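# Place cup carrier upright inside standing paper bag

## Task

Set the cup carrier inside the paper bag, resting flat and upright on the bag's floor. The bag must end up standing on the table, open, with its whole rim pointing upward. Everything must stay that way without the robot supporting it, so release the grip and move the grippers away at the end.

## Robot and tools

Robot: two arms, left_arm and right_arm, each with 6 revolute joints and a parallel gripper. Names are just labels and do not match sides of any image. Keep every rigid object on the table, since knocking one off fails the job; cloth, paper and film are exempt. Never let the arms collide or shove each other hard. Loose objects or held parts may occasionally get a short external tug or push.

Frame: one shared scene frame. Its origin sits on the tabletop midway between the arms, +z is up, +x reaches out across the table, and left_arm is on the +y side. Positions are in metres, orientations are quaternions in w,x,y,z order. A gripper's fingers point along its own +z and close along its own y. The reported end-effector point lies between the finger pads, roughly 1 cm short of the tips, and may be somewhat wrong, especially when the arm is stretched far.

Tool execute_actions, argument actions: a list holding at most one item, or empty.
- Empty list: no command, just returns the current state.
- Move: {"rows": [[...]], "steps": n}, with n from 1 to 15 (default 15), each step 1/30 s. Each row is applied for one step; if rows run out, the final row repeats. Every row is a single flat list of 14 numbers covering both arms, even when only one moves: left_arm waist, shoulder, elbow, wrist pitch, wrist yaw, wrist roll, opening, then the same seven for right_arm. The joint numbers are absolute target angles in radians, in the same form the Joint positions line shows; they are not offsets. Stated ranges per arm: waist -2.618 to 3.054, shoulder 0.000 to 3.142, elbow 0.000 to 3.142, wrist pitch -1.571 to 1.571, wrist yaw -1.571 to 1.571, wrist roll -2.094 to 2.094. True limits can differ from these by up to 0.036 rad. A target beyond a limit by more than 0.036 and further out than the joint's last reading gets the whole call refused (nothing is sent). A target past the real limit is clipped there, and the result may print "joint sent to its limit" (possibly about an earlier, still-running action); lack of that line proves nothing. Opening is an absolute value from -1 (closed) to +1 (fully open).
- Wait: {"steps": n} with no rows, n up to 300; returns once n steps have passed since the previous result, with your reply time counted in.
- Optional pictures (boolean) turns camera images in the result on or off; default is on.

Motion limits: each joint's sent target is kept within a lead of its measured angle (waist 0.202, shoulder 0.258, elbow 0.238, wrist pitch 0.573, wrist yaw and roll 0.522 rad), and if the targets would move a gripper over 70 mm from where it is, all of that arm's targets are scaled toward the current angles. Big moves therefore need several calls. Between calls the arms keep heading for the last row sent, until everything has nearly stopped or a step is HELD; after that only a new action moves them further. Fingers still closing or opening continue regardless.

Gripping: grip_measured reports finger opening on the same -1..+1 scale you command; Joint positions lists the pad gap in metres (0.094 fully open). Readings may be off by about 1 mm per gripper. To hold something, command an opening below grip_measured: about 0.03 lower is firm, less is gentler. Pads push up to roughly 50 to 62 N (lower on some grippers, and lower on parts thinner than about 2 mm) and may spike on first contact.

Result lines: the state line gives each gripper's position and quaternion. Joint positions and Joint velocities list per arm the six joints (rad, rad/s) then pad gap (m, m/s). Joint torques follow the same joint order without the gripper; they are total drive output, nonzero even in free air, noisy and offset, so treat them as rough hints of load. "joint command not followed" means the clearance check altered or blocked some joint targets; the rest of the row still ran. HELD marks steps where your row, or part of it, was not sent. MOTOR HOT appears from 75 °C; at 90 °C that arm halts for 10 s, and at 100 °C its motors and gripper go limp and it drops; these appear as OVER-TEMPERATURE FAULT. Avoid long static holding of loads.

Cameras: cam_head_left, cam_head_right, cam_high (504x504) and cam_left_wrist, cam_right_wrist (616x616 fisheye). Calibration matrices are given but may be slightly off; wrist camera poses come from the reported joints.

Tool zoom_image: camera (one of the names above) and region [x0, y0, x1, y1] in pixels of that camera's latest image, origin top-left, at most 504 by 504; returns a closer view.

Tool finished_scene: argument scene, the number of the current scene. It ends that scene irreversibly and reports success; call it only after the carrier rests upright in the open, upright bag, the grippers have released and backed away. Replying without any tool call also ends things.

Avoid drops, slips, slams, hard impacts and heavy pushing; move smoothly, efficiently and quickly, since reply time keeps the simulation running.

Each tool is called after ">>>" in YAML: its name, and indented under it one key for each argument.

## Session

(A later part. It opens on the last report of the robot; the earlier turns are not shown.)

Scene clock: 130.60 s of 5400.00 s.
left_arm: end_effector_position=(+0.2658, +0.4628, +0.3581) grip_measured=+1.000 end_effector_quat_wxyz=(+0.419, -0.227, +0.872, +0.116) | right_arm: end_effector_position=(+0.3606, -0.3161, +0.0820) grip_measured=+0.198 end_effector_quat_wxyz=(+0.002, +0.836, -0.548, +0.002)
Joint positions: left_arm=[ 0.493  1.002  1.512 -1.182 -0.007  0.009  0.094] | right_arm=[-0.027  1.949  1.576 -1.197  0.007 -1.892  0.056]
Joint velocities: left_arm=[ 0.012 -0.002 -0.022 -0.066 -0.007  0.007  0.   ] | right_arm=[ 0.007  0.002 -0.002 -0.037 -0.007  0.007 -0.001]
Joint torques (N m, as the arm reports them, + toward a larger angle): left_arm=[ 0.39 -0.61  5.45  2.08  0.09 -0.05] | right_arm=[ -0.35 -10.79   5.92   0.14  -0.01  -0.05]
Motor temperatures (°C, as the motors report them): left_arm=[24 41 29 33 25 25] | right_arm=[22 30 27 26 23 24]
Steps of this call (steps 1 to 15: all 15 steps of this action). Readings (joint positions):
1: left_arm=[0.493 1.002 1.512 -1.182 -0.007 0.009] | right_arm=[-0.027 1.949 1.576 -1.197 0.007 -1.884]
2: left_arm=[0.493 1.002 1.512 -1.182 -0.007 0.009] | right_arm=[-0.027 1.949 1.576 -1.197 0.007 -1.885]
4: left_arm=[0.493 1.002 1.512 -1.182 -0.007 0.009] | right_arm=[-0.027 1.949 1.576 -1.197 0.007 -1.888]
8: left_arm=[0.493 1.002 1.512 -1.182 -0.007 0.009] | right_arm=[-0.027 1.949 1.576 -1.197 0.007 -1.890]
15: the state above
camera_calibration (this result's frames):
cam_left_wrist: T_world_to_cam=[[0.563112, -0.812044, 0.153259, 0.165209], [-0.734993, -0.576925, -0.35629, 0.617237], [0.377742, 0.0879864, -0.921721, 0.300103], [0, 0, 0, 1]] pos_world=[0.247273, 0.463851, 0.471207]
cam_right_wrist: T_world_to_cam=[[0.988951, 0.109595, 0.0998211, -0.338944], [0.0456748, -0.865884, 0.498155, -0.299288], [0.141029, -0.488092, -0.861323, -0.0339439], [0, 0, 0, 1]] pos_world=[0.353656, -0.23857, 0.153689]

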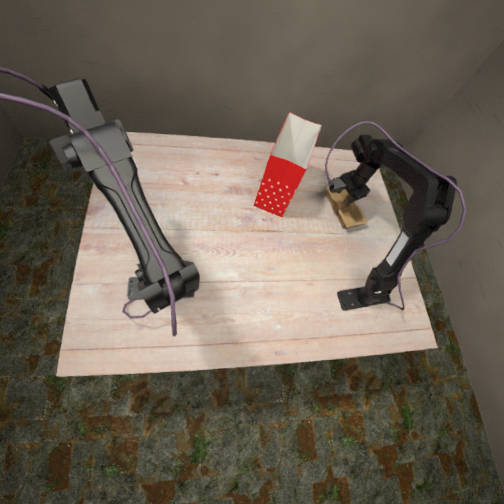

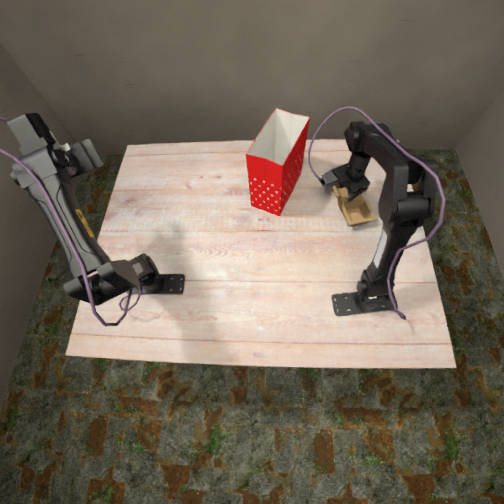

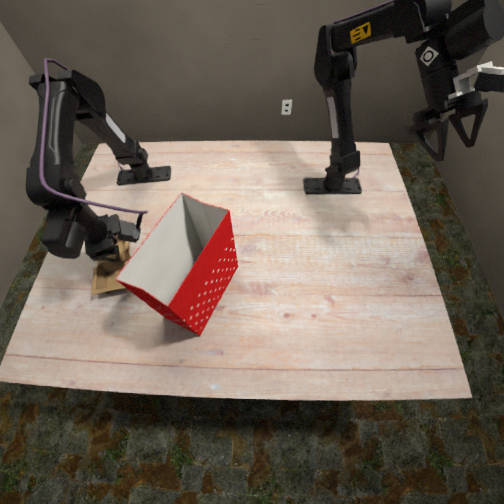

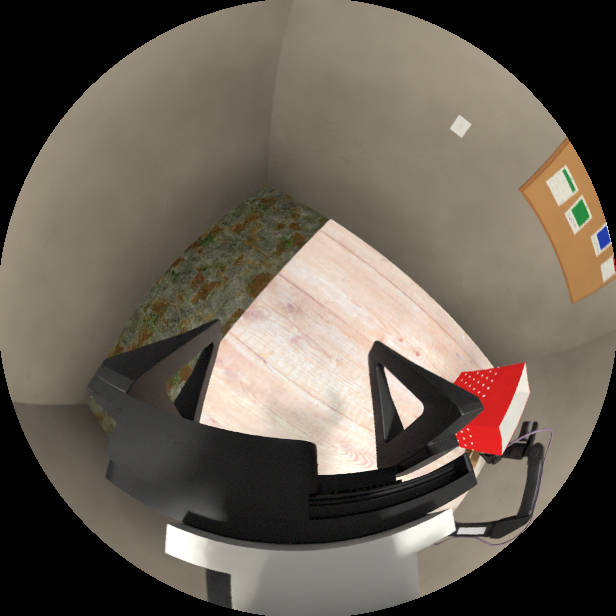

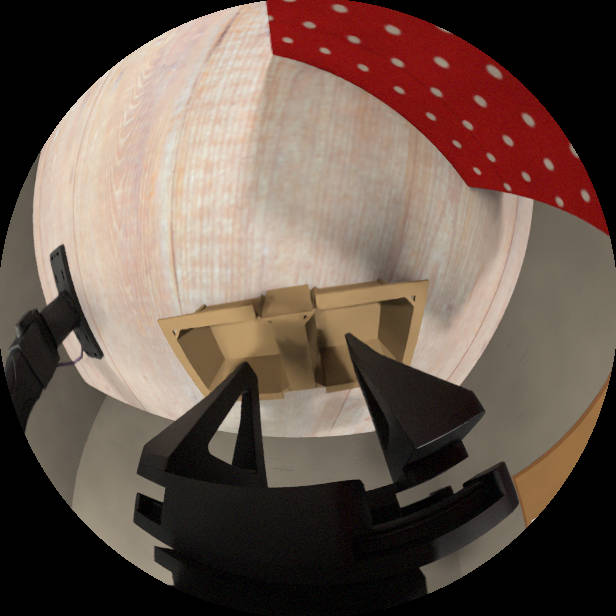

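>>> execute_actions:
  actions:
    - {"rows":[[0.5,1.0,1.5,-1.2,0,0,1,-0.03,1.97,1.56,-1.18,0,-1.9,0.2],[0.5,1.0,1.5,-1.2,0,0,1,-0.03,1.99,1.55,-1.16,0,-1.9,0.2],[0.5,1.0,1.5,-1.2,0,0,1,-0.03,2.01,1.54,-1.14,0,-1.9,0.2],[0.5,1.0,1.5,-1.2,0,0,1,-0.03,2.03,1.53,-1.12,0,-1.9,0.2]],"steps":15}
  pictures: false

>>> execute_actions:
  actions:
    - {"rows":[[0.5,1.0,1.5,-1.2,0,0,1,-0.03,2.03,1.53,-1.12,0,-1.9,0.0],[0.5,1.0,1.5,-1.2,0,0,1,-0.03,2.03,1.53,-1.12,0,-1.9,-0.2],[0.5,1.0,1.5,-1.2,0,0,1,-0.03,2.03,1.53,-1.12,0,-1.9,-0.4],[0.5,1.0,1.5,-1.2,0,0,1,-0.03,2.03,1.53,-1.12,0,-1.9,-0.75]],"steps":15}

Scene clock: 137.83 s of 5400.00 s.
left_arm: end_effector_position=(+0.2658, +0.4628, +0.3581) grip_measured=+1.000 end_effector_quat_wxyz=(+0.419, -0.227, +0.872, +0.116) | right_arm: end_effector_position=(+0.3606, -0.3159, +0.0417) grip_measured=+0.198 end_effector_quat_wxyz=(+0.021, +0.836, -0.547, -0.023)
Joint positions: left_arm=[ 0.493  1.002  1.512 -1.182 -0.007  0.009  0.094] | right_arm=[-0.027  2.039  1.54  -1.133  0.005 -1.893  0.056]
Joint velocities: left_arm=[-0.012  0.007  0.002 -0.066 -0.007 -0.022  0.   ] | right_arm=[ 0.007 -0.002 -0.002 -0.11   0.066  0.007 -0.001]
Joint torques (N m, as the arm reports them, + toward a larger angle): left_arm=[ 0.4  -0.63  5.43  2.09  0.09 -0.04] | right_arm=[ -0.13 -11.34   5.39   0.17  -0.06  -0.08]
Motor temperatures (°C, as the motors report them): left_arm=[24 41 29 33 25 25] | right_arm=[22 30 27 26 23 24]
Steps of this call (steps 1 to 15: the robot went on to your last target; steps 16 to 90: nothing new was sent; then 3.73 s passed at rest; steps 91 to 105: all 15 steps of this action). Readings (joint positions):
91: left_arm=[0.493 1.002 1.512 -1.182 -0.007 0.009] | right_arm=[-0.027 1.951 1.576 -1.197 0.007 -1.892]
92: left_arm=[0.493 1.002 1.512 -1.182 -0.007 0.009] | right_arm=[-0.027 1.955 1.576 -1.194 0.007 -1.892]
94: left_arm=[0.493 1.002 1.512 -1.182 -0.007 0.009] | right_arm=[-0.027 1.976 1.573 -1.176 0.007 -1.892]
98: left_arm=[0.493 1.002 1.512 -1.182 -0.007 0.009] | right_arm=[-0.027 2.029 1.549 -1.140 0.005 -1.893]
105: the state above

Scene clock: 138.33 s of 5400.00 s.
left_arm: end_effector_position=(+0.2658, +0.4628, +0.3581) grip_measured=+1.000 end_effector_quat_wxyz=(+0.419, -0.227, +0.872, +0.116) | right_arm: end_effector_position=(+0.3624, -0.3157, +0.0419) grip_measured=-0.496 end_effector_quat_wxyz=(+0.018, +0.837, -0.547, -0.019)
Joint positions: left_arm=[ 0.493  1.002  1.512 -1.182 -0.007  0.009  0.094] | right_arm=[-0.027  2.038  1.54  -1.126  0.005 -1.894  0.024]
Joint velocities: left_arm=[-0.002 -0.012 -0.012 -0.051  0.051  0.066  0.   ] | right_arm=[ 0.007  0.007 -0.002 -0.022  0.051 -0.007 -0.001]
Joint torques (N m, as the arm reports them, + toward a larger angle): left_arm=[ 0.42 -0.62  5.43  2.09  0.09 -0.05] | right_arm=[ -0.36 -11.17   5.39   0.14  -0.05  -0.07]
Motor temperatures (°C, as the motors report them): left_arm=[24 41 29 33 25 25] | right_arm=[22 30 27 26 23 24]
Steps of this call (steps 1 to 15: all 15 steps of this action). Readings (joint positions):
1: left_arm=[0.493 1.002 1.512 -1.182 -0.007 0.009] | right_arm=[-0.027 2.039 1.540 -1.133 0.005 -1.893]
2: left_arm=[0.493 1.002 1.512 -1.182 -0.007 0.009] | right_arm=[-0.027 2.039 1.540 -1.132 0.005 -1.893]
4: left_arm=[0.493 1.002 1.512 -1.182 -0.007 0.009] | right_arm=[-0.027 2.039 1.540 -1.131 0.005 -1.894]
8: left_arm=[0.493 1.002 1.512 -1.182 -0.007 0.009] | right_arm=[-0.027 2.038 1.540 -1.126 0.005 -1.894]
15: the state above
camera_calibration (this result's frames):
cam_left_wrist: T_world_to_cam=[[0.563112, -0.812044, 0.153259, 0.165209], [-0.734993, -0.576925, -0.35629, 0.617237], [0.377742, 0.0879864, -0.921721, 0.300103], [0, 0, 0, 1]] pos_world=[0.247273, 0.463851, 0.471207]
cam_right_wrist: T_world_to_cam=[[0.992686, 0.111685, 0.0458373, -0.335187], [0.0742378, -0.864135, 0.497755, -0.288795], [0.0952011, -0.490711, -0.866106, -0.0525502], [0, 0, 0, 1]] pos_world=[0.359178, -0.23791, 0.113599]

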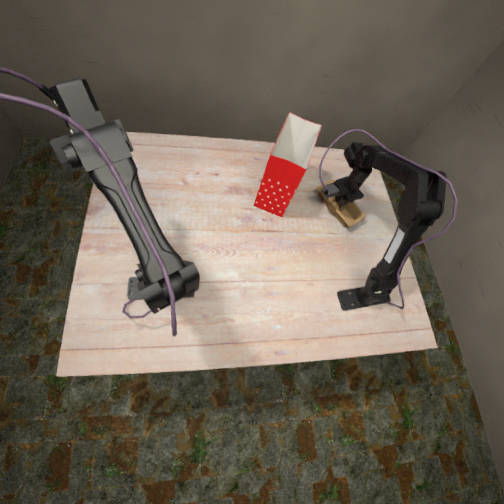

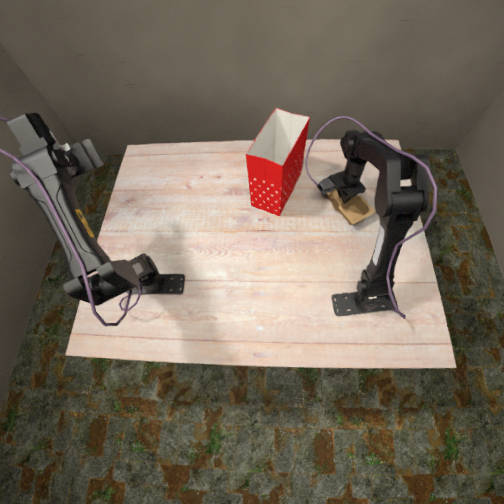

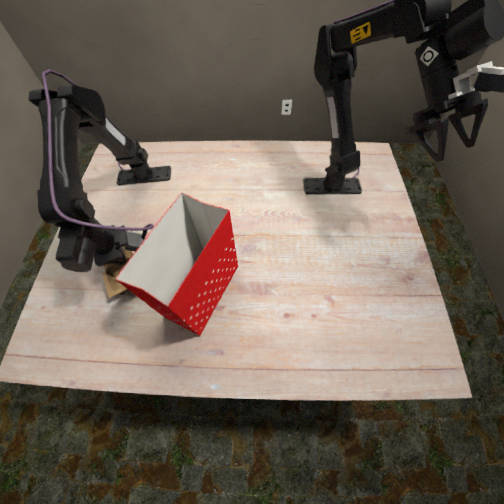

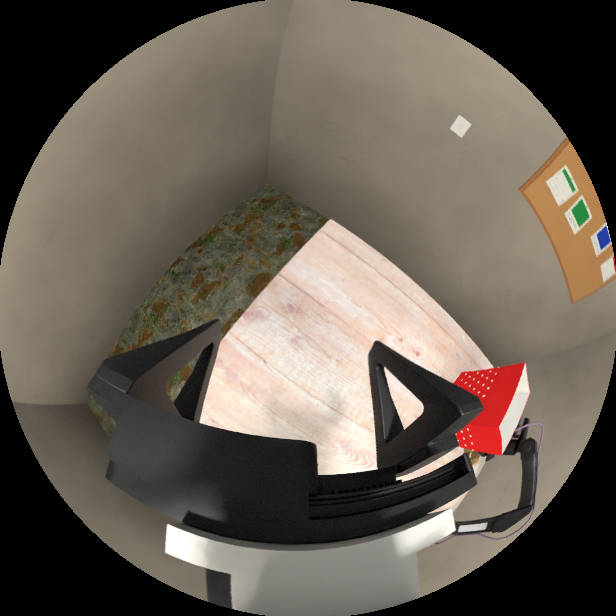

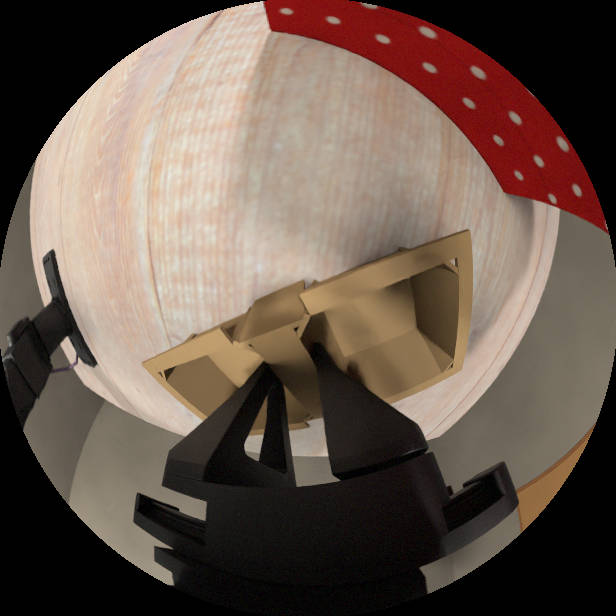

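>>> execute_actions:
  actions:
    - {"rows":[[0.5,1.0,1.5,-1.2,0,0,1,-0.03,2.01,1.56,-1.14,0,-1.9,-0.75],[0.5,1.0,1.5,-1.2,0,0,1,-0.03,1.98,1.6,-1.17,0,-1.9,-0.75],[0.5,1.0,1.5,-1.2,0,0,1,-0.03,1.95,1.66,-1.2,0,-1.9,-0.75],[0.5,1.0,1.5,-1.2,0,0,1,-0.03,1.91,1.72,-1.24,0,-1.9,-0.75],[0.5,1.0,1.5,-1.2,0,0,1,-0.03,1.87,1.78,-1.28,0,-1.9,-0.75],[0.5,1.0,1.5,-1.2,0,0,1,-0.05,1.83,1.84,-1.32,0,-1.9,-0.75],[0.5,1.0,1.5,-1.2,0,0,1,-0.07,1.79,1.9,-1.36,0,-1.9,-0.75],[0.5,1.0,1.5,-1.2,0,0,1,-0.09,1.75,1.96,-1.4,0,-1.9,-0.75],[0.5,1.0,1.5,-1.2,0,0,1,-0.1,1.7,2.02,-1.42,0,-1.9,-0.75]],"steps":15}
  pictures: false

>>> execute_actions:
  actions:
    - {"rows":[[0.5,1.0,1.5,-1.2,0,0,1,-0.1,1.7,2.08,-1.41,0,-1.8,-0.75],[0.5,1.0,1.5,-1.2,0,0,1,-0.1,1.7,2.14,-1.39,0,-1.7,-0.75],[0.5,1.0,1.5,-1.2,0,0,1,-0.1,1.7,2.2,-1.37,0,-1.55,-0.75],[0.5,1.0,1.5,-1.2,0,0,1,-0.1,1.7,2.26,-1.35,0,-1.4,-0.75],[0.5,1.0,1.5,-1.2,0,0,1,-0.1,1.7,2.32,-1.33,0,-1.25,-0.75],[0.5,1.0,1.5,-1.2,0,0,1,-0.1,1.7,2.38,-1.31,0,-1.1,-0.75],[0.5,1.0,1.5,-1.2,0,0,1,-0.1,1.7,2.43,-1.3,0,-0.95,-0.75],[0.5,1.0,1.5,-1.2,0,0,1,-0.1,1.7,2.43,-1.3,0,-0.8,-0.75],[0.5,1.0,1.5,-1.2,0,0,1,-0.1,1.7,2.43,-1.3,0,-0.7,-0.75],[0.5,1.0,1.5,-1.2,0,0,1,-0.1,1.7,2.43,-1.3,0,-0.6,-0.75]],"steps":15}

Scene clock: 154.00 s of 5400.00 s.
left_arm: end_effector_position=(+0.2658, +0.4628, +0.3581) grip_measured=+1.000 end_effector_quat_wxyz=(+0.419, -0.227, +0.872, +0.116) | right_arm: end_effector_position=(+0.4017, -0.3362, +0.2661) grip_measured=-0.496 end_effector_quat_wxyz=(-0.138, +0.797, -0.556, +0.189)
Joint positions: left_arm=[ 0.493  1.002  1.512 -1.182 -0.007  0.009  0.094] | right_arm=[-0.086  1.75   1.957 -1.305  0.005 -1.894  0.024]
Joint velocities: left_arm=[ 0.007 -0.007 -0.017 -0.037 -0.11   0.066  0.   ] | right_arm=[-0.212 -0.774  0.867 -0.432  0.007  0.007  0.001]
Joint torques (N m, as the arm reports them, + toward a larger angle): left_arm=[ 0.42 -0.58  5.43  2.1   0.09 -0.05] | right_arm=[-0.09 -8.78  7.18  0.43 -0.05 -0.08]
Motor temperatures (°C, as the motors report them): left_arm=[24 40 29 33 25 25] | right_arm=[22 31 26 25 23 24]
Steps of this call (steps 1 to 15: the robot went on to your last target; steps 16 to 90: nothing new was sent; then 12.17 s passed at rest; steps 91 to 105: all 15 steps of this action). Readings (joint positions):
91: left_arm=[0.493 1.002 1.512 -1.182 -0.007 0.009] | right_arm=[-0.027 2.037 1.540 -1.126 0.005 -1.894]
92: left_arm=[0.493 1.002 1.512 -1.182 -0.007 0.009] | right_arm=[-0.027 2.034 1.544 -1.130 0.005 -1.894]
94: left_arm=[0.493 1.002 1.512 -1.182 -0.007 0.009] | right_arm=[-0.027 2.021 1.583 -1.163 0.005 -1.894]
98: left_arm=[0.493 1.002 1.512 -1.182 -0.007 0.009] | right_arm=[-0.033 1.939 1.712 -1.209 0.005 -1.894]
105: the state above

Scene clock: 154.50 s of 5400.00 s.
left_arm: end_effector_position=(+0.2658, +0.4628, +0.3581) grip_measured=+1.000 end_effector_quat_wxyz=(+0.419, -0.227, +0.872, +0.116) | right_arm: end_effector_position=(+0.3974, -0.3408, +0.4557) grip_measured=-0.495 end_effector_quat_wxyz=(+0.446, -0.343, +0.807, -0.182)
Joint positions: left_arm=[ 0.493  1.002  1.512 -1.182 -0.007  0.009  0.094] | right_arm=[-0.097  1.688  2.418 -1.296  0.005 -0.786  0.024]
Joint velocities: left_arm=[ 0.002 -0.017 -0.017 -0.066 -0.066  0.007  0.   ] | right_arm=[-0.002  0.1   -0.002 -0.066  0.022  1.194  0.001]
Joint torques (N m, as the arm reports them, + toward a larger angle): left_arm=[ 0.42 -0.6   5.43  2.09  0.09 -0.05] | right_arm=[-0.27 -5.75  5.89  1.58 -0.06  0.03]
Motor temperatures (°C, as the motors report them): left_arm=[24 40 29 33 25 25] | right_arm=[22 31 26 26 23 24]
Steps of this call (steps 1 to 15: all 15 steps of this action). Readings (joint positions):
1: left_arm=[0.493 1.002 1.512 -1.182 -0.007 0.009] | right_arm=[-0.092 1.728 1.993 -1.324 0.005 -1.880]
2: left_arm=[0.493 1.002 1.512 -1.182 -0.007 0.009] | right_arm=[-0.096 1.714 2.038 -1.342 0.005 -1.850]
4: left_arm=[0.493 1.002 1.512 -1.182 -0.007 0.009] | right_arm=[-0.097 1.706 2.145 -1.353 0.005 -1.725]
8: left_arm=[0.493 1.002 1.512 -1.182 -0.007 0.009] | right_arm=[-0.097 1.705 2.357 -1.326 0.005 -1.341]
15: the state above
camera_calibration (this result's frames):
cam_left_wrist: T_world_to_cam=[[0.563112, -0.812044, 0.153259, 0.165209], [-0.734993, -0.576925, -0.35629, 0.617237], [0.377742, 0.0879864, -0.921721, 0.300103], [0, 0, 0, 1]] pos_world=[0.247273, 0.463851, 0.471207]
cam_right_wrist: T_world_to_cam=[[0.178809, -0.876482, 0.446997, -0.582203], [-0.834393, -0.375831, -0.403161, 0.418986], [0.521359, -0.300883, -0.798533, 0.154773], [0, 0, 0, 1]] pos_world=[0.37301, -0.306254, 0.552754]

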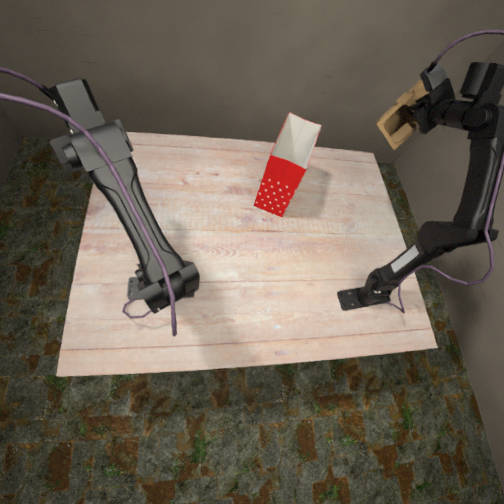

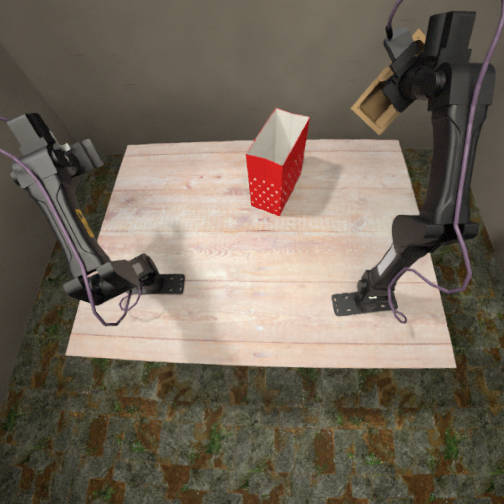

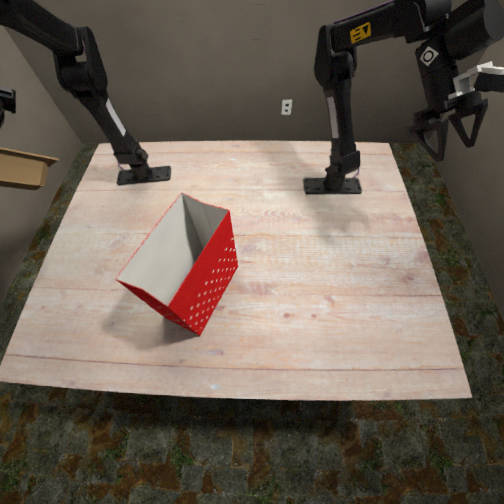

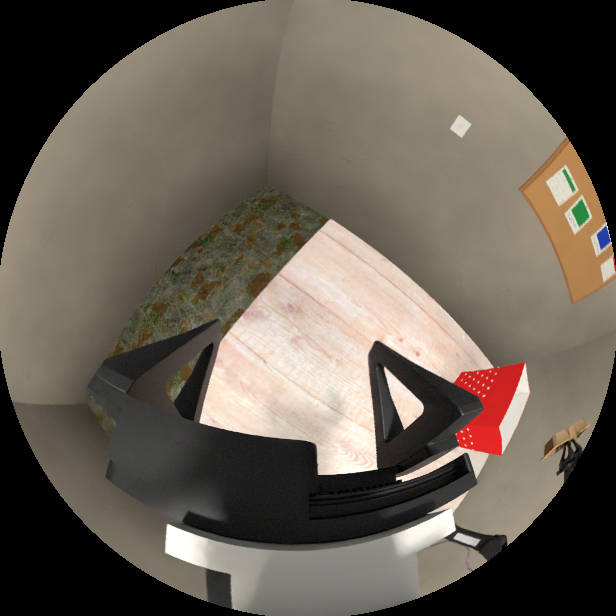

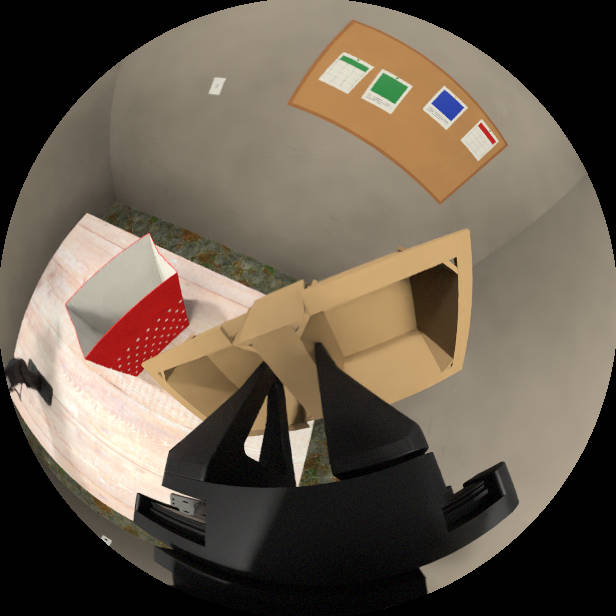

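>>> execute_actions:
  actions:
    - {"rows":[[0.5,1.0,1.5,-1.2,0,0,1,-0.04,1.7,2.43,-1.28,0,-0.6,-0.75],[0.5,1.0,1.5,-1.2,0,0,1,0.04,1.7,2.43,-1.25,0,-0.6,-0.75],[0.5,1.0,1.5,-1.2,0,0,1,0.12,1.7,2.43,-1.22,0,-0.6,-0.75],[0.5,1.0,1.5,-1.2,0,0,1,0.2,1.7,2.43,-1.19,0,-0.6,-0.75],[0.5,1.0,1.5,-1.2,0,0,1,0.28,1.7,2.43,-1.16,0,-0.6,-0.75],[0.5,1.0,1.5,-1.2,0,0,1,0.36,1.72,2.42,-1.12,0,-0.6,-0.75],[0.5,1.0,1.5,-1.2,0,0,1,0.43,1.74,2.4,-1.08,0,-0.6,-0.75],[0.5,1.0,1.5,-1.2,0,0,1,0.5,1.76,2.39,-1.04,0,-0.6,-0.75],[0.5,1.0,1.5,-1.2,0,0,1,0.55,1.78,2.38,-1.01,0,-0.6,-0.75],[0.5,1.0,1.5,-1.2,0,0,1,0.59,1.8,2.36,-0.98,0,-0.6,-0.75],[0.5,1.0,1.5,-1.2,0,0,1,0.62,1.82,2.35,-0.95,0,-0.6,-0.75],[0.5,1.0,1.5,-1.2,0,0,1,0.62,1.84,2.33,-0.92,0,-0.6,-0.75]],"steps":15}
  pictures: false

>>> execute_actions:
  actions:
    - {"rows":[[0.5,1.0,1.5,-1.2,0,0,1,0.62,1.85,2.32,-0.9,0,-0.6,-0.75]],"steps":15}

Scene clock: 169.40 s of 5400.00 s.
left_arm: end_effector_position=(+0.2658, +0.4628, +0.3581) grip_measured=+1.000 end_effector_quat_wxyz=(+0.419, -0.227, +0.872, +0.116) | right_arm: end_effector_position=(+0.3545, -0.0141, +0.4340) grip_measured=-0.495 end_effector_quat_wxyz=(+0.519, -0.535, +0.665, +0.039)
Joint positions: left_arm=[ 0.493  1.002  1.512 -1.182 -0.007  0.009  0.094] | right_arm=[ 0.627  1.832  2.353 -0.997 -0.008 -0.607  0.024]
Joint velocities: left_arm=[-0.002 -0.002 -0.017 -0.037 -0.022  0.022  0.   ] | right_arm=[ 0.359  0.501 -0.325  0.388 -0.168 -0.007 -0.   ]
Joint torques (N m, as the arm reports them, + toward a larger angle): left_arm=[ 0.41 -0.59  5.45  2.09  0.09 -0.05] | right_arm=[ -2.51 -10.62   5.81   1.8    0.23   0.02]
Motor temperatures (°C, as the motors report them): left_arm=[24 40 29 33 25 25] | right_arm=[22 29 26 27 23 24]
Steps of this call (steps 1 to 30: the robot went on to your last target; steps 31 to 90: nothing new was sent; then 11.40 s passed at rest; steps 91 to 105: all 15 steps of this action). Readings (joint positions):
91: left_arm=[0.493 1.002 1.512 -1.182 -0.007 0.009] | right_arm=[-0.091 1.699 2.418 -1.296 0.008 -0.609]
92: left_arm=[0.493 1.002 1.512 -1.182 -0.007 0.009] | right_arm=[-0.067 1.699 2.418 -1.295 0.017 -0.608]
94: left_arm=[0.493 1.002 1.512 -1.182 -0.007 0.009] | right_arm=[0.039 1.700 2.418 -1.275 0.027 -0.607]
98: left_arm=[0.493 1.002 1.512 -1.182 -0.007 0.009] | right_arm=[0.314 1.721 2.418 -1.186 0.017 -0.607]
105: the state above

Scene clock: 169.90 s of 5400.00 s.
left_arm: end_effector_position=(+0.2658, +0.4628, +0.3581) grip_measured=+1.000 end_effector_quat_wxyz=(+0.419, -0.227, +0.872, +0.116) | right_arm: end_effector_position=(+0.3711, +0.0002, +0.4163) grip_measured=-0.495 end_effector_quat_wxyz=(+0.518, -0.535, +0.666, +0.038)
Joint positions: left_arm=[ 0.493  1.002  1.512 -1.182 -0.007  0.009  0.094] | right_arm=[ 0.627  1.87   2.316 -0.925 -0.006 -0.607  0.024]
Joint velocities: left_arm=[ 0.022 -0.012 -0.002 -0.066 -0.154 -0.022  0.   ] | right_arm=[-0.012 -0.002 -0.017 -0.007 -0.007 -0.007 -0.   ]
Joint torques (N m, as the arm reports them, + toward a larger angle): left_arm=[ 0.41 -0.62  5.43  2.09  0.1  -0.06] | right_arm=[ -0.54 -11.09   6.4    1.81   0.12   0.05]
Motor temperatures (°C, as the motors report them): left_arm=[24 40 29 33 25 25] | right_arm=[22 29 26 27 23 24]
Steps of this call (steps 1 to 15: all 15 steps of this action). Readings (joint positions):
1: left_arm=[0.493 1.002 1.512 -1.182 -0.007 0.009] | right_arm=[0.635 1.848 2.341 -0.984 -0.010 -0.607]
2: left_arm=[0.493 1.002 1.512 -1.182 -0.007 0.009] | right_arm=[0.636 1.861 2.332 -0.974 -0.011 -0.607]
4: left_arm=[0.493 1.002 1.512 -1.182 -0.007 0.009] | right_arm=[0.632 1.878 2.319 -0.964 -0.009 -0.607]
8: left_arm=[0.493 1.002 1.512 -1.182 -0.007 0.009] | right_arm=[0.627 1.878 2.316 -0.948 -0.006 -0.607]
15: the state above
camera_calibration (this result's frames):
cam_left_wrist: T_world_to_cam=[[0.563112, -0.812044, 0.153259, 0.165209], [-0.734993, -0.576925, -0.35629, 0.617237], [0.377742, 0.0879864, -0.921721, 0.300103], [0, 0, 0, 1]] pos_world=[0.247273, 0.463851, 0.471207]
cam_right_wrist: T_world_to_cam=[[0.683044, -0.661693, 0.309214, -0.39086], [-0.459441, -0.718369, -0.522359, 0.419834], [0.567771, 0.214729, -0.794687, 0.22068], [0, 0, 0, 1]] pos_world=[0.334568, -0.00441967, 0.515535]

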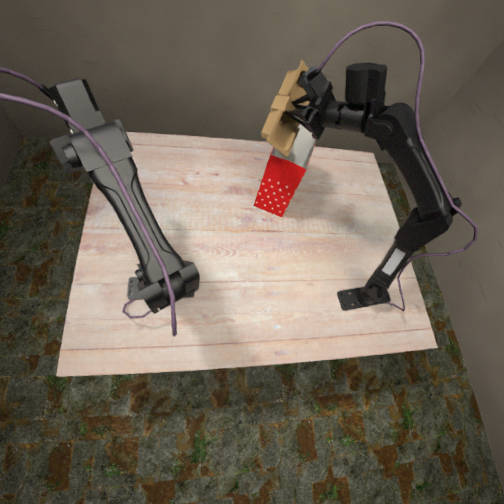

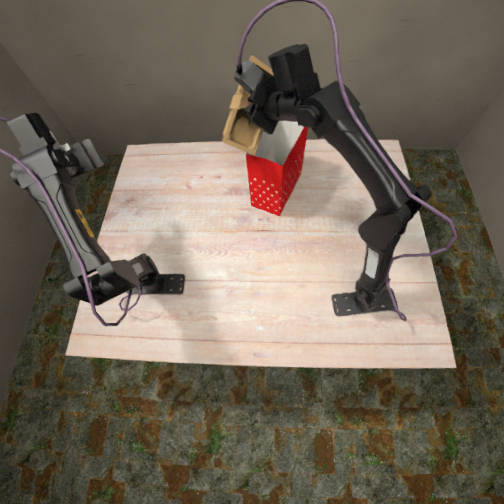

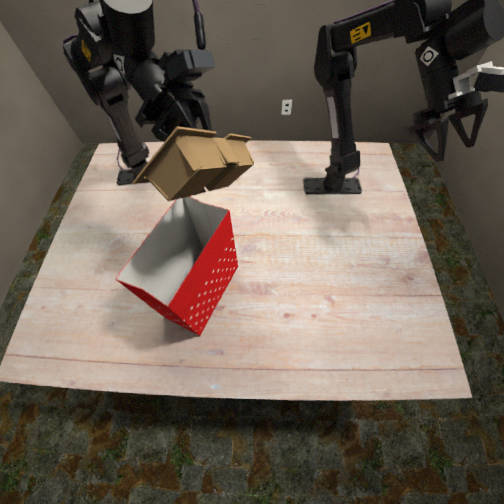

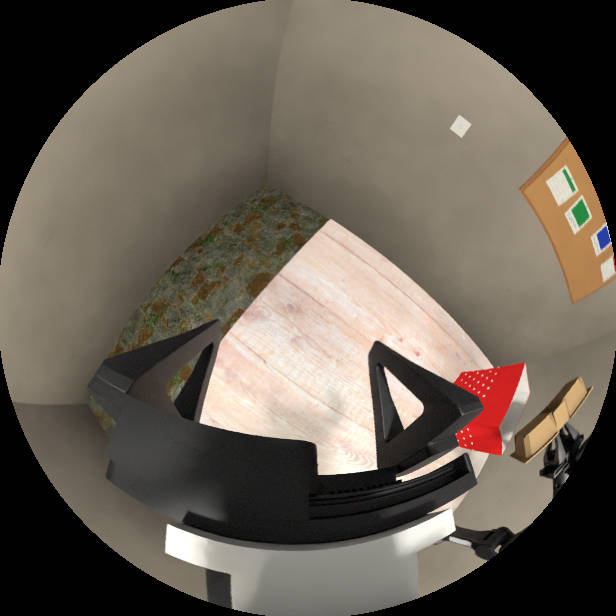

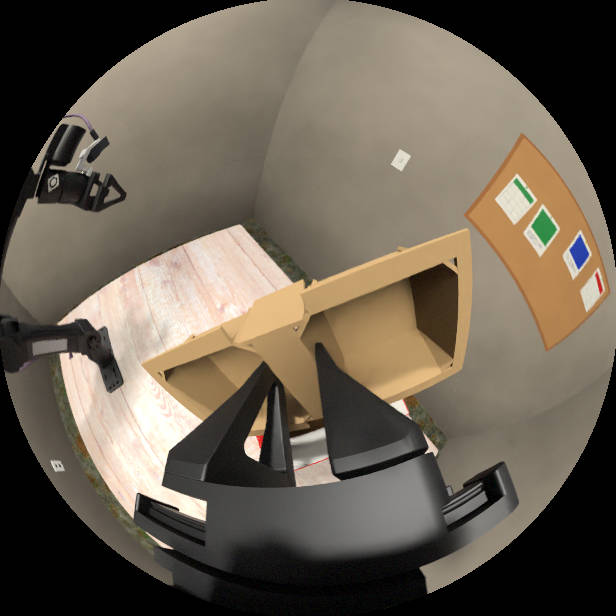

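>>> execute_actions:
  actions:
    - {"rows":[[0.5,1.0,1.5,-1.2,0,0,1,0.6,1.86,2.3,-0.86,0,-0.59,-0.75],[0.5,1.0,1.5,-1.2,0,0,1,0.58,1.87,2.27,-0.81,0,-0.58,-0.75],[0.5,1.0,1.5,-1.2,0,0,1,0.56,1.88,2.24,-0.76,0,-0.57,-0.75],[0.5,1.0,1.5,-1.2,0,0,1,0.54,1.885,2.21,-0.71,0,-0.56,-0.75],[0.5,1.0,1.5,-1.2,0,0,1,0.52,1.89,2.18,-0.66,0,-0.56,-0.75]],"steps":15}

Scene clock: 192.77 s of 5400.00 s.
left_arm: end_effector_position=(+0.2658, +0.4628, +0.3581) grip_measured=+1.000 end_effector_quat_wxyz=(+0.419, -0.227, +0.872, +0.116) | right_arm: end_effector_position=(+0.4409, -0.0228, +0.3875) grip_measured=-0.495 end_effector_quat_wxyz=(+0.539, -0.475, +0.695, +0.015)
Joint positions: left_arm=[ 0.493  1.002  1.512 -1.182 -0.007  0.009  0.094] | right_arm=[ 0.513  1.909  2.183 -0.706  0.003 -0.571  0.024]
Joint velocities: left_arm=[-0.002  0.007 -0.002 -0.022 -0.007  0.007  0.   ] | right_arm=[-0.002 -0.007  0.002  0.168 -0.022  0.051  0.   ]
Joint torques (N m, as the arm reports them, + toward a larger angle): left_arm=[ 0.43 -0.62  5.42  2.09  0.09 -0.05] | right_arm=[  0.71 -12.1    6.49   1.77   0.02   0.09]
Motor temperatures (°C, as the motors report them): left_arm=[24 40 29 33 25 25] | right_arm=[22 31 26 29 23 24]
Steps of this call (steps 1 to 15: the robot went on to your last target; steps 16 to 90: nothing new was sent; then 19.37 s passed at rest; steps 91 to 105: all 15 steps of this action). Readings (joint positions):
91: left_arm=[0.493 1.002 1.512 -1.182 -0.007 0.009] | right_arm=[0.625 1.870 2.316 -0.920 -0.006 -0.606]
92: left_arm=[0.493 1.002 1.512 -1.182 -0.007 0.009] | right_arm=[0.619 1.870 2.309 -0.904 -0.006 -0.603]
94: left_arm=[0.493 1.002 1.512 -1.182 -0.007 0.009] | right_arm=[0.595 1.870 2.278 -0.844 -0.008 -0.593]
98: left_arm=[0.493 1.002 1.512 -1.182 -0.007 0.009] | right_arm=[0.524 1.887 2.202 -0.745 -0.002 -0.578]
105: the state above
camera_calibration (this result's frames):
cam_left_wrist: T_world_to_cam=[[0.563112, -0.812044, 0.153259, 0.165209], [-0.734993, -0.576925, -0.35629, 0.617237], [0.377742, 0.0879864, -0.921721, 0.300103], [0, 0, 0, 1]] pos_world=[0.247273, 0.463851, 0.471207]
cam_right_wrist: T_world_to_cam=[[0.579683, -0.763869, 0.283676, -0.39168], [-0.542098, -0.621443, -0.565631, 0.47582], [0.608356, 0.174107, -0.774332, 0.136409], [0, 0, 0, 1]] pos_world=[0.402006, -0.0272466, 0.485875]

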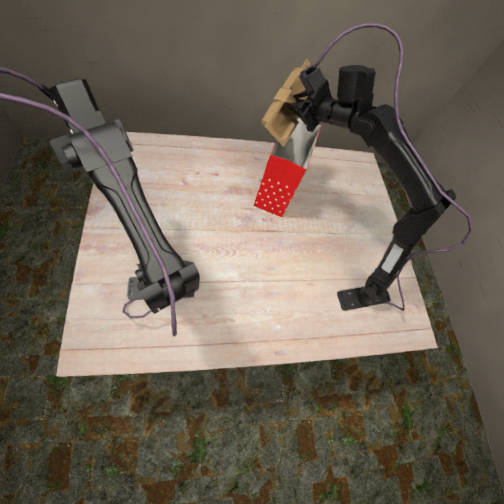

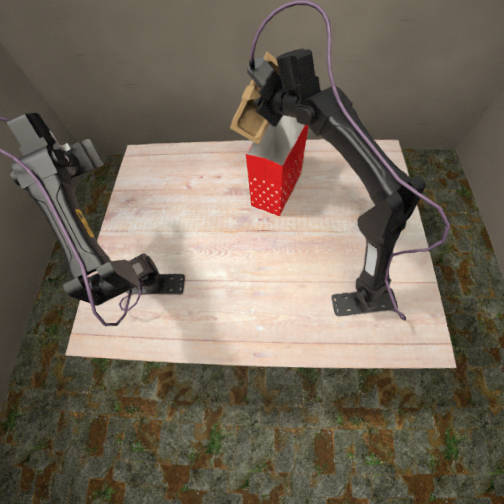

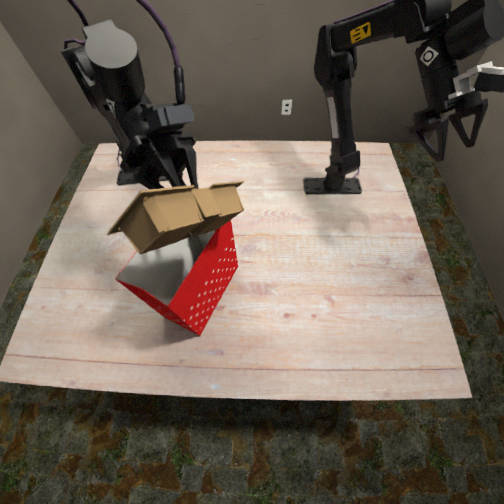

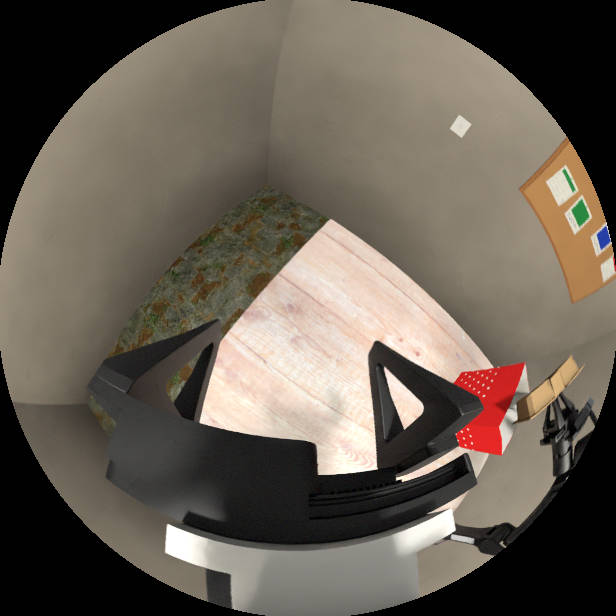

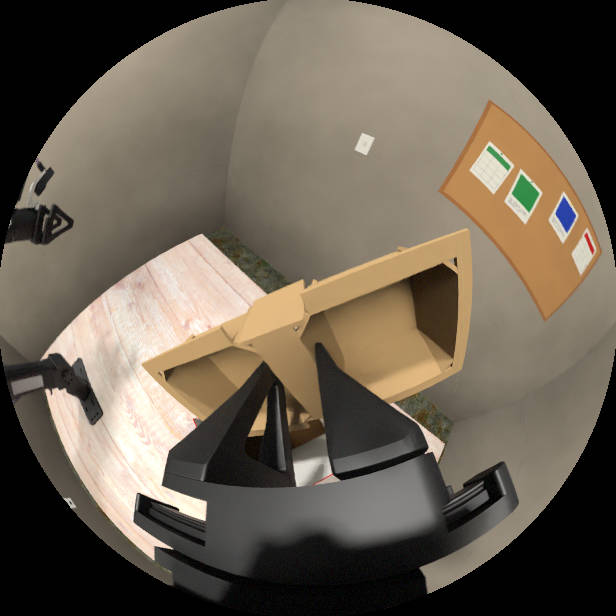

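>>> execute_actions:
  actions:
    - {"rows":[[0.5,1.0,1.5,-1.2,0,0,1,0.51,1.91,2.2,-0.71,0,-0.54,-0.75],[0.5,1.0,1.5,-1.2,0,0,1,0.5,1.93,2.22,-0.77,0,-0.51,-0.75],[0.5,1.0,1.5,-1.2,0,0,1,0.5,1.95,2.23,-0.82,0,-0.49,-0.75],[0.5,1.0,1.5,-1.2,0,0,1,0.5,1.97,2.24,-0.86,0,-0.48,-0.75]],"steps":15}

Scene clock: 212.80 s of 5400.00 s.
left_arm: end_effector_position=(+0.2658, +0.4628, +0.3581) grip_measured=+1.000 end_effector_quat_wxyz=(+0.419, -0.227, +0.872, +0.116) | right_arm: end_effector_position=(+0.4438, -0.0249, +0.3308) grip_measured=-0.494 end_effector_quat_wxyz=(+0.459, -0.470, +0.754, +0.029)
Joint positions: left_arm=[ 0.493  1.002  1.512 -1.182 -0.007  0.009  0.094] | right_arm=[ 0.507  1.984  2.212 -0.843  0.003 -0.492  0.024]
Joint velocities: left_arm=[-0.012 -0.002  0.002  0.007 -0.022  0.037  0.   ] | right_arm=[-0.012  0.002  0.017  0.007 -0.037  0.051 -0.   ]
Joint torques (N m, as the arm reports them, + toward a larger angle): left_arm=[ 0.44 -0.61  5.43  2.09  0.09 -0.05] | right_arm=[ -0.55 -12.16   9.2    1.38  -0.06   0.01]
Motor temperatures (°C, as the motors report them): left_arm=[24 39 29 34 25 25] | right_arm=[22 32 27 31 23 24]
Steps of this call (steps 1 to 30: the robot went on to your last target; steps 31 to 90: nothing new was sent; then 16.53 s passed at rest; steps 91 to 105: all 15 steps of this action). Readings (joint positions):
91: left_arm=[0.493 1.002 1.512 -1.182 -0.007 0.009] | right_arm=[0.513 1.909 2.183 -0.685 0.003 -0.565]
92: left_arm=[0.493 1.002 1.512 -1.182 -0.007 0.009] | right_arm=[0.513 1.911 2.185 -0.695 0.003 -0.557]
94: left_arm=[0.493 1.002 1.512 -1.182 -0.007 0.009] | right_arm=[0.511 1.925 2.202 -0.736 0.003 -0.535]
98: left_arm=[0.493 1.002 1.512 -1.182 -0.007 0.009] | right_arm=[0.508 1.963 2.212 -0.800 0.003 -0.507]
105: the state above
camera_calibration (this result's frames):
cam_left_wrist: T_world_to_cam=[[0.563112, -0.812044, 0.153259, 0.165209], [-0.734993, -0.576925, -0.35629, 0.617237], [0.377742, 0.0879864, -0.921721, 0.300103], [0, 0, 0, 1]] pos_world=[0.247273, 0.463851, 0.471207]
cam_right_wrist: T_world_to_cam=[[0.591215, -0.777813, 0.21324, -0.361023], [-0.663375, -0.619354, -0.419922, 0.449672], [0.458691, 0.106806, -0.882153, 0.191558], [0, 0, 0, 1]] pos_world=[0.423878, -0.0227614, 0.434795]

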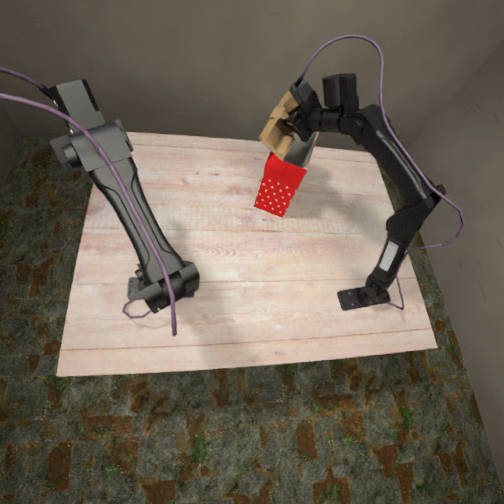

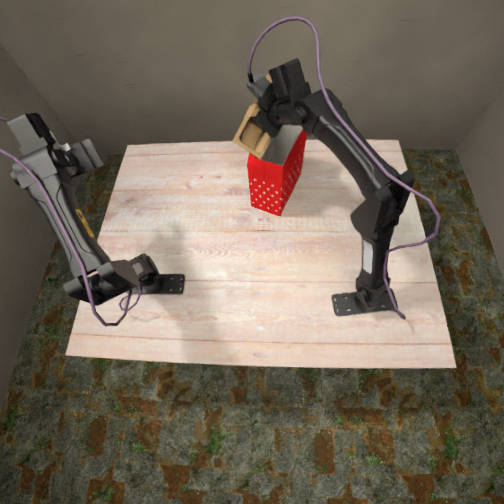

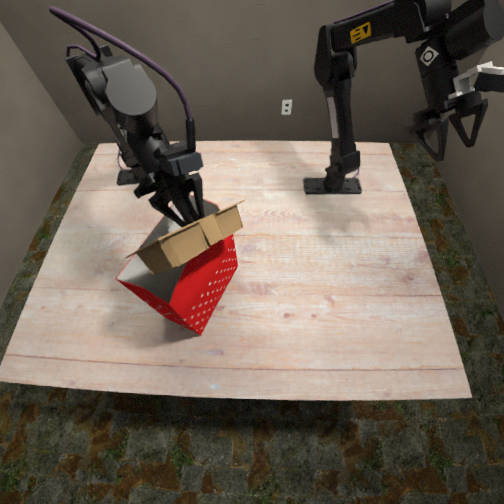

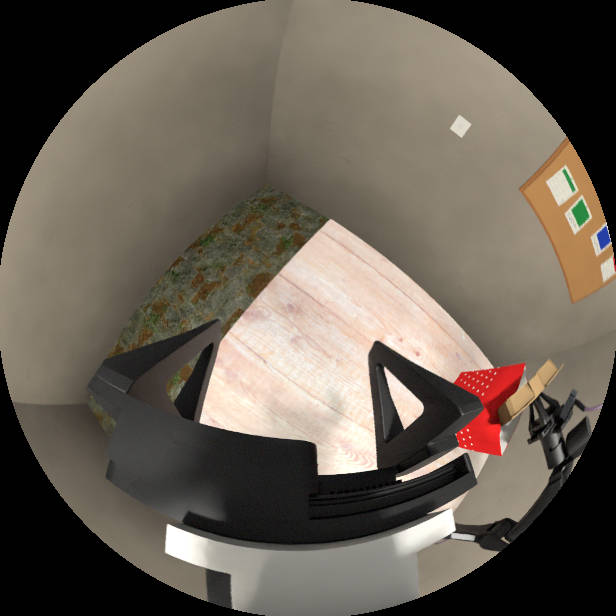

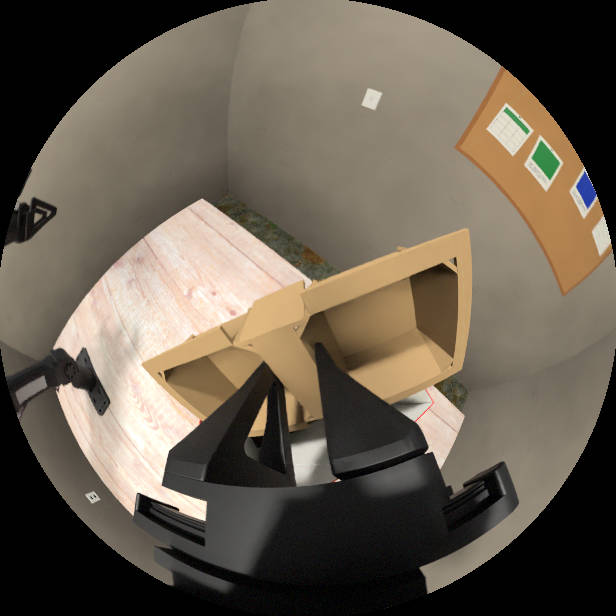

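>>> execute_actions:
  actions:
    - {"rows":[[0.5,1.0,1.5,-1.2,0,0,1,0.48,1.96,2.24,-0.86,0,-0.5,-0.75],[0.5,1.0,1.5,-1.2,0,0,1,0.46,1.96,2.24,-0.86,0,-0.52,-0.75],[0.5,1.0,1.5,-1.2,0,0,1,0.44,1.96,2.23,-0.85,0,-0.54,-0.75]],"steps":15}

Scene clock: 219.73 s of 5400.00 s.
left_arm: end_effector_position=(+0.2658, +0.4628, +0.3581) grip_measured=+1.000 end_effector_quat_wxyz=(+0.419, -0.227, +0.872, +0.116) | right_arm: end_effector_position=(+0.4652, -0.0575, +0.3304) grip_measured=-0.494 end_effector_quat_wxyz=(+0.459, -0.457, +0.762, +0.005)
Joint positions: left_arm=[ 0.493  1.002  1.512 -1.182 -0.007  0.009  0.094] | right_arm=[ 0.436  1.984  2.212 -0.846  0.001 -0.529  0.024]
Joint velocities: left_arm=[-0.007  0.012 -0.007 -0.022  0.051 -0.007  0.   ] | right_arm=[ 0.007 -0.032 -0.007  0.022 -0.007 -0.037  0.   ]
Joint torques (N m, as the arm reports them, + toward a larger angle): left_arm=[ 0.4  -0.57  5.42  2.09  0.09 -0.04] | right_arm=[  0.43 -13.23   8.02   1.57   0.01  -0.07]
Motor temperatures (°C, as the motors report them): left_arm=[24 39 29 34 25 25] | right_arm=[22 33 27 30 23 24]
Steps of this call (steps 1 to 15: the robot went on to your last target; steps 16 to 90: nothing new was sent; then 3.43 s passed at rest; steps 91 to 105: all 15 steps of this action). Readings (joint positions):
91: left_arm=[0.493 1.002 1.512 -1.182 -0.007 0.009] | right_arm=[0.506 1.984 2.212 -0.846 0.003 -0.489]
92: left_arm=[0.493 1.002 1.512 -1.182 -0.007 0.009] | right_arm=[0.501 1.984 2.212 -0.846 0.001 -0.493]
94: left_arm=[0.493 1.002 1.512 -1.182 -0.007 0.009] | right_arm=[0.480 1.984 2.212 -0.846 -0.003 -0.506]
98: left_arm=[0.493 1.002 1.512 -1.182 -0.007 0.009] | right_arm=[0.439 1.984 2.212 -0.846 -0.000 -0.520]
105: the state above
camera_calibration (this result's frames):
cam_left_wrist: T_world_to_cam=[[0.563112, -0.812044, 0.153259, 0.165209], [-0.734993, -0.576925, -0.35629, 0.617237], [0.377742, 0.0879864, -0.921721, 0.300103], [0, 0, 0, 1]] pos_world=[0.247273, 0.463851, 0.471207]
cam_right_wrist: T_world_to_cam=[[0.55051, -0.799185, 0.241336, -0.390531], [-0.686433, -0.597855, -0.41398, 0.45349], [0.47513, 0.0622391, -0.877712, 0.173128], [0, 0, 0, 1]] pos_world=[0.444024, -0.0517604, 0.433941]

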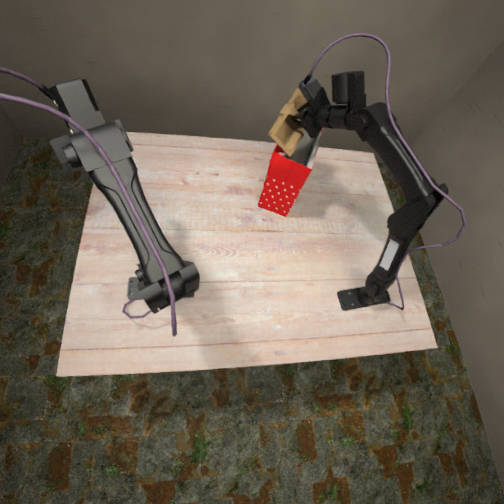

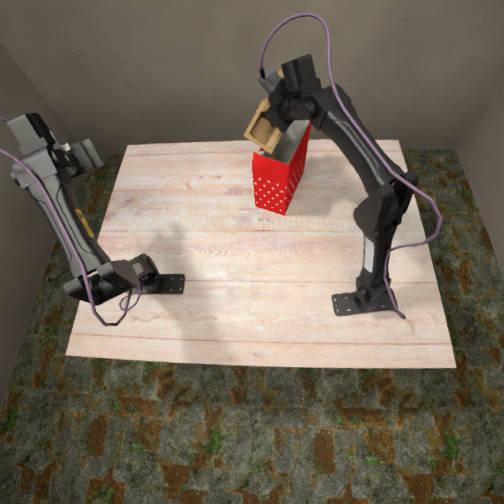

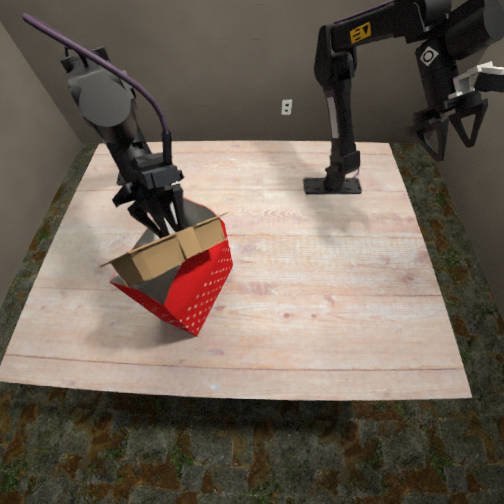

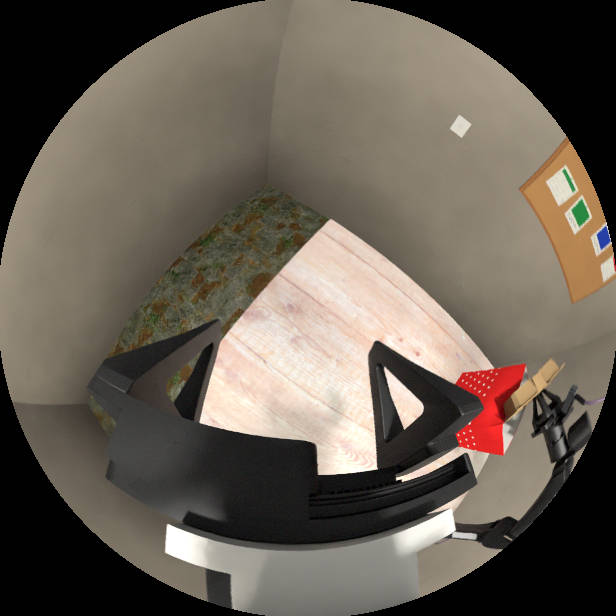

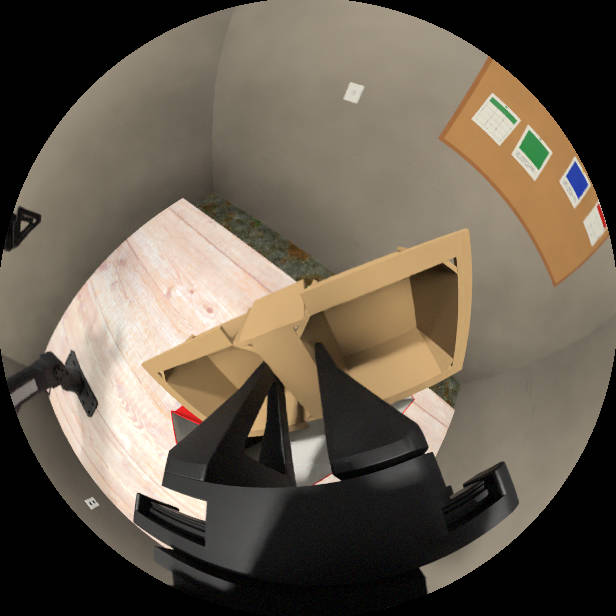

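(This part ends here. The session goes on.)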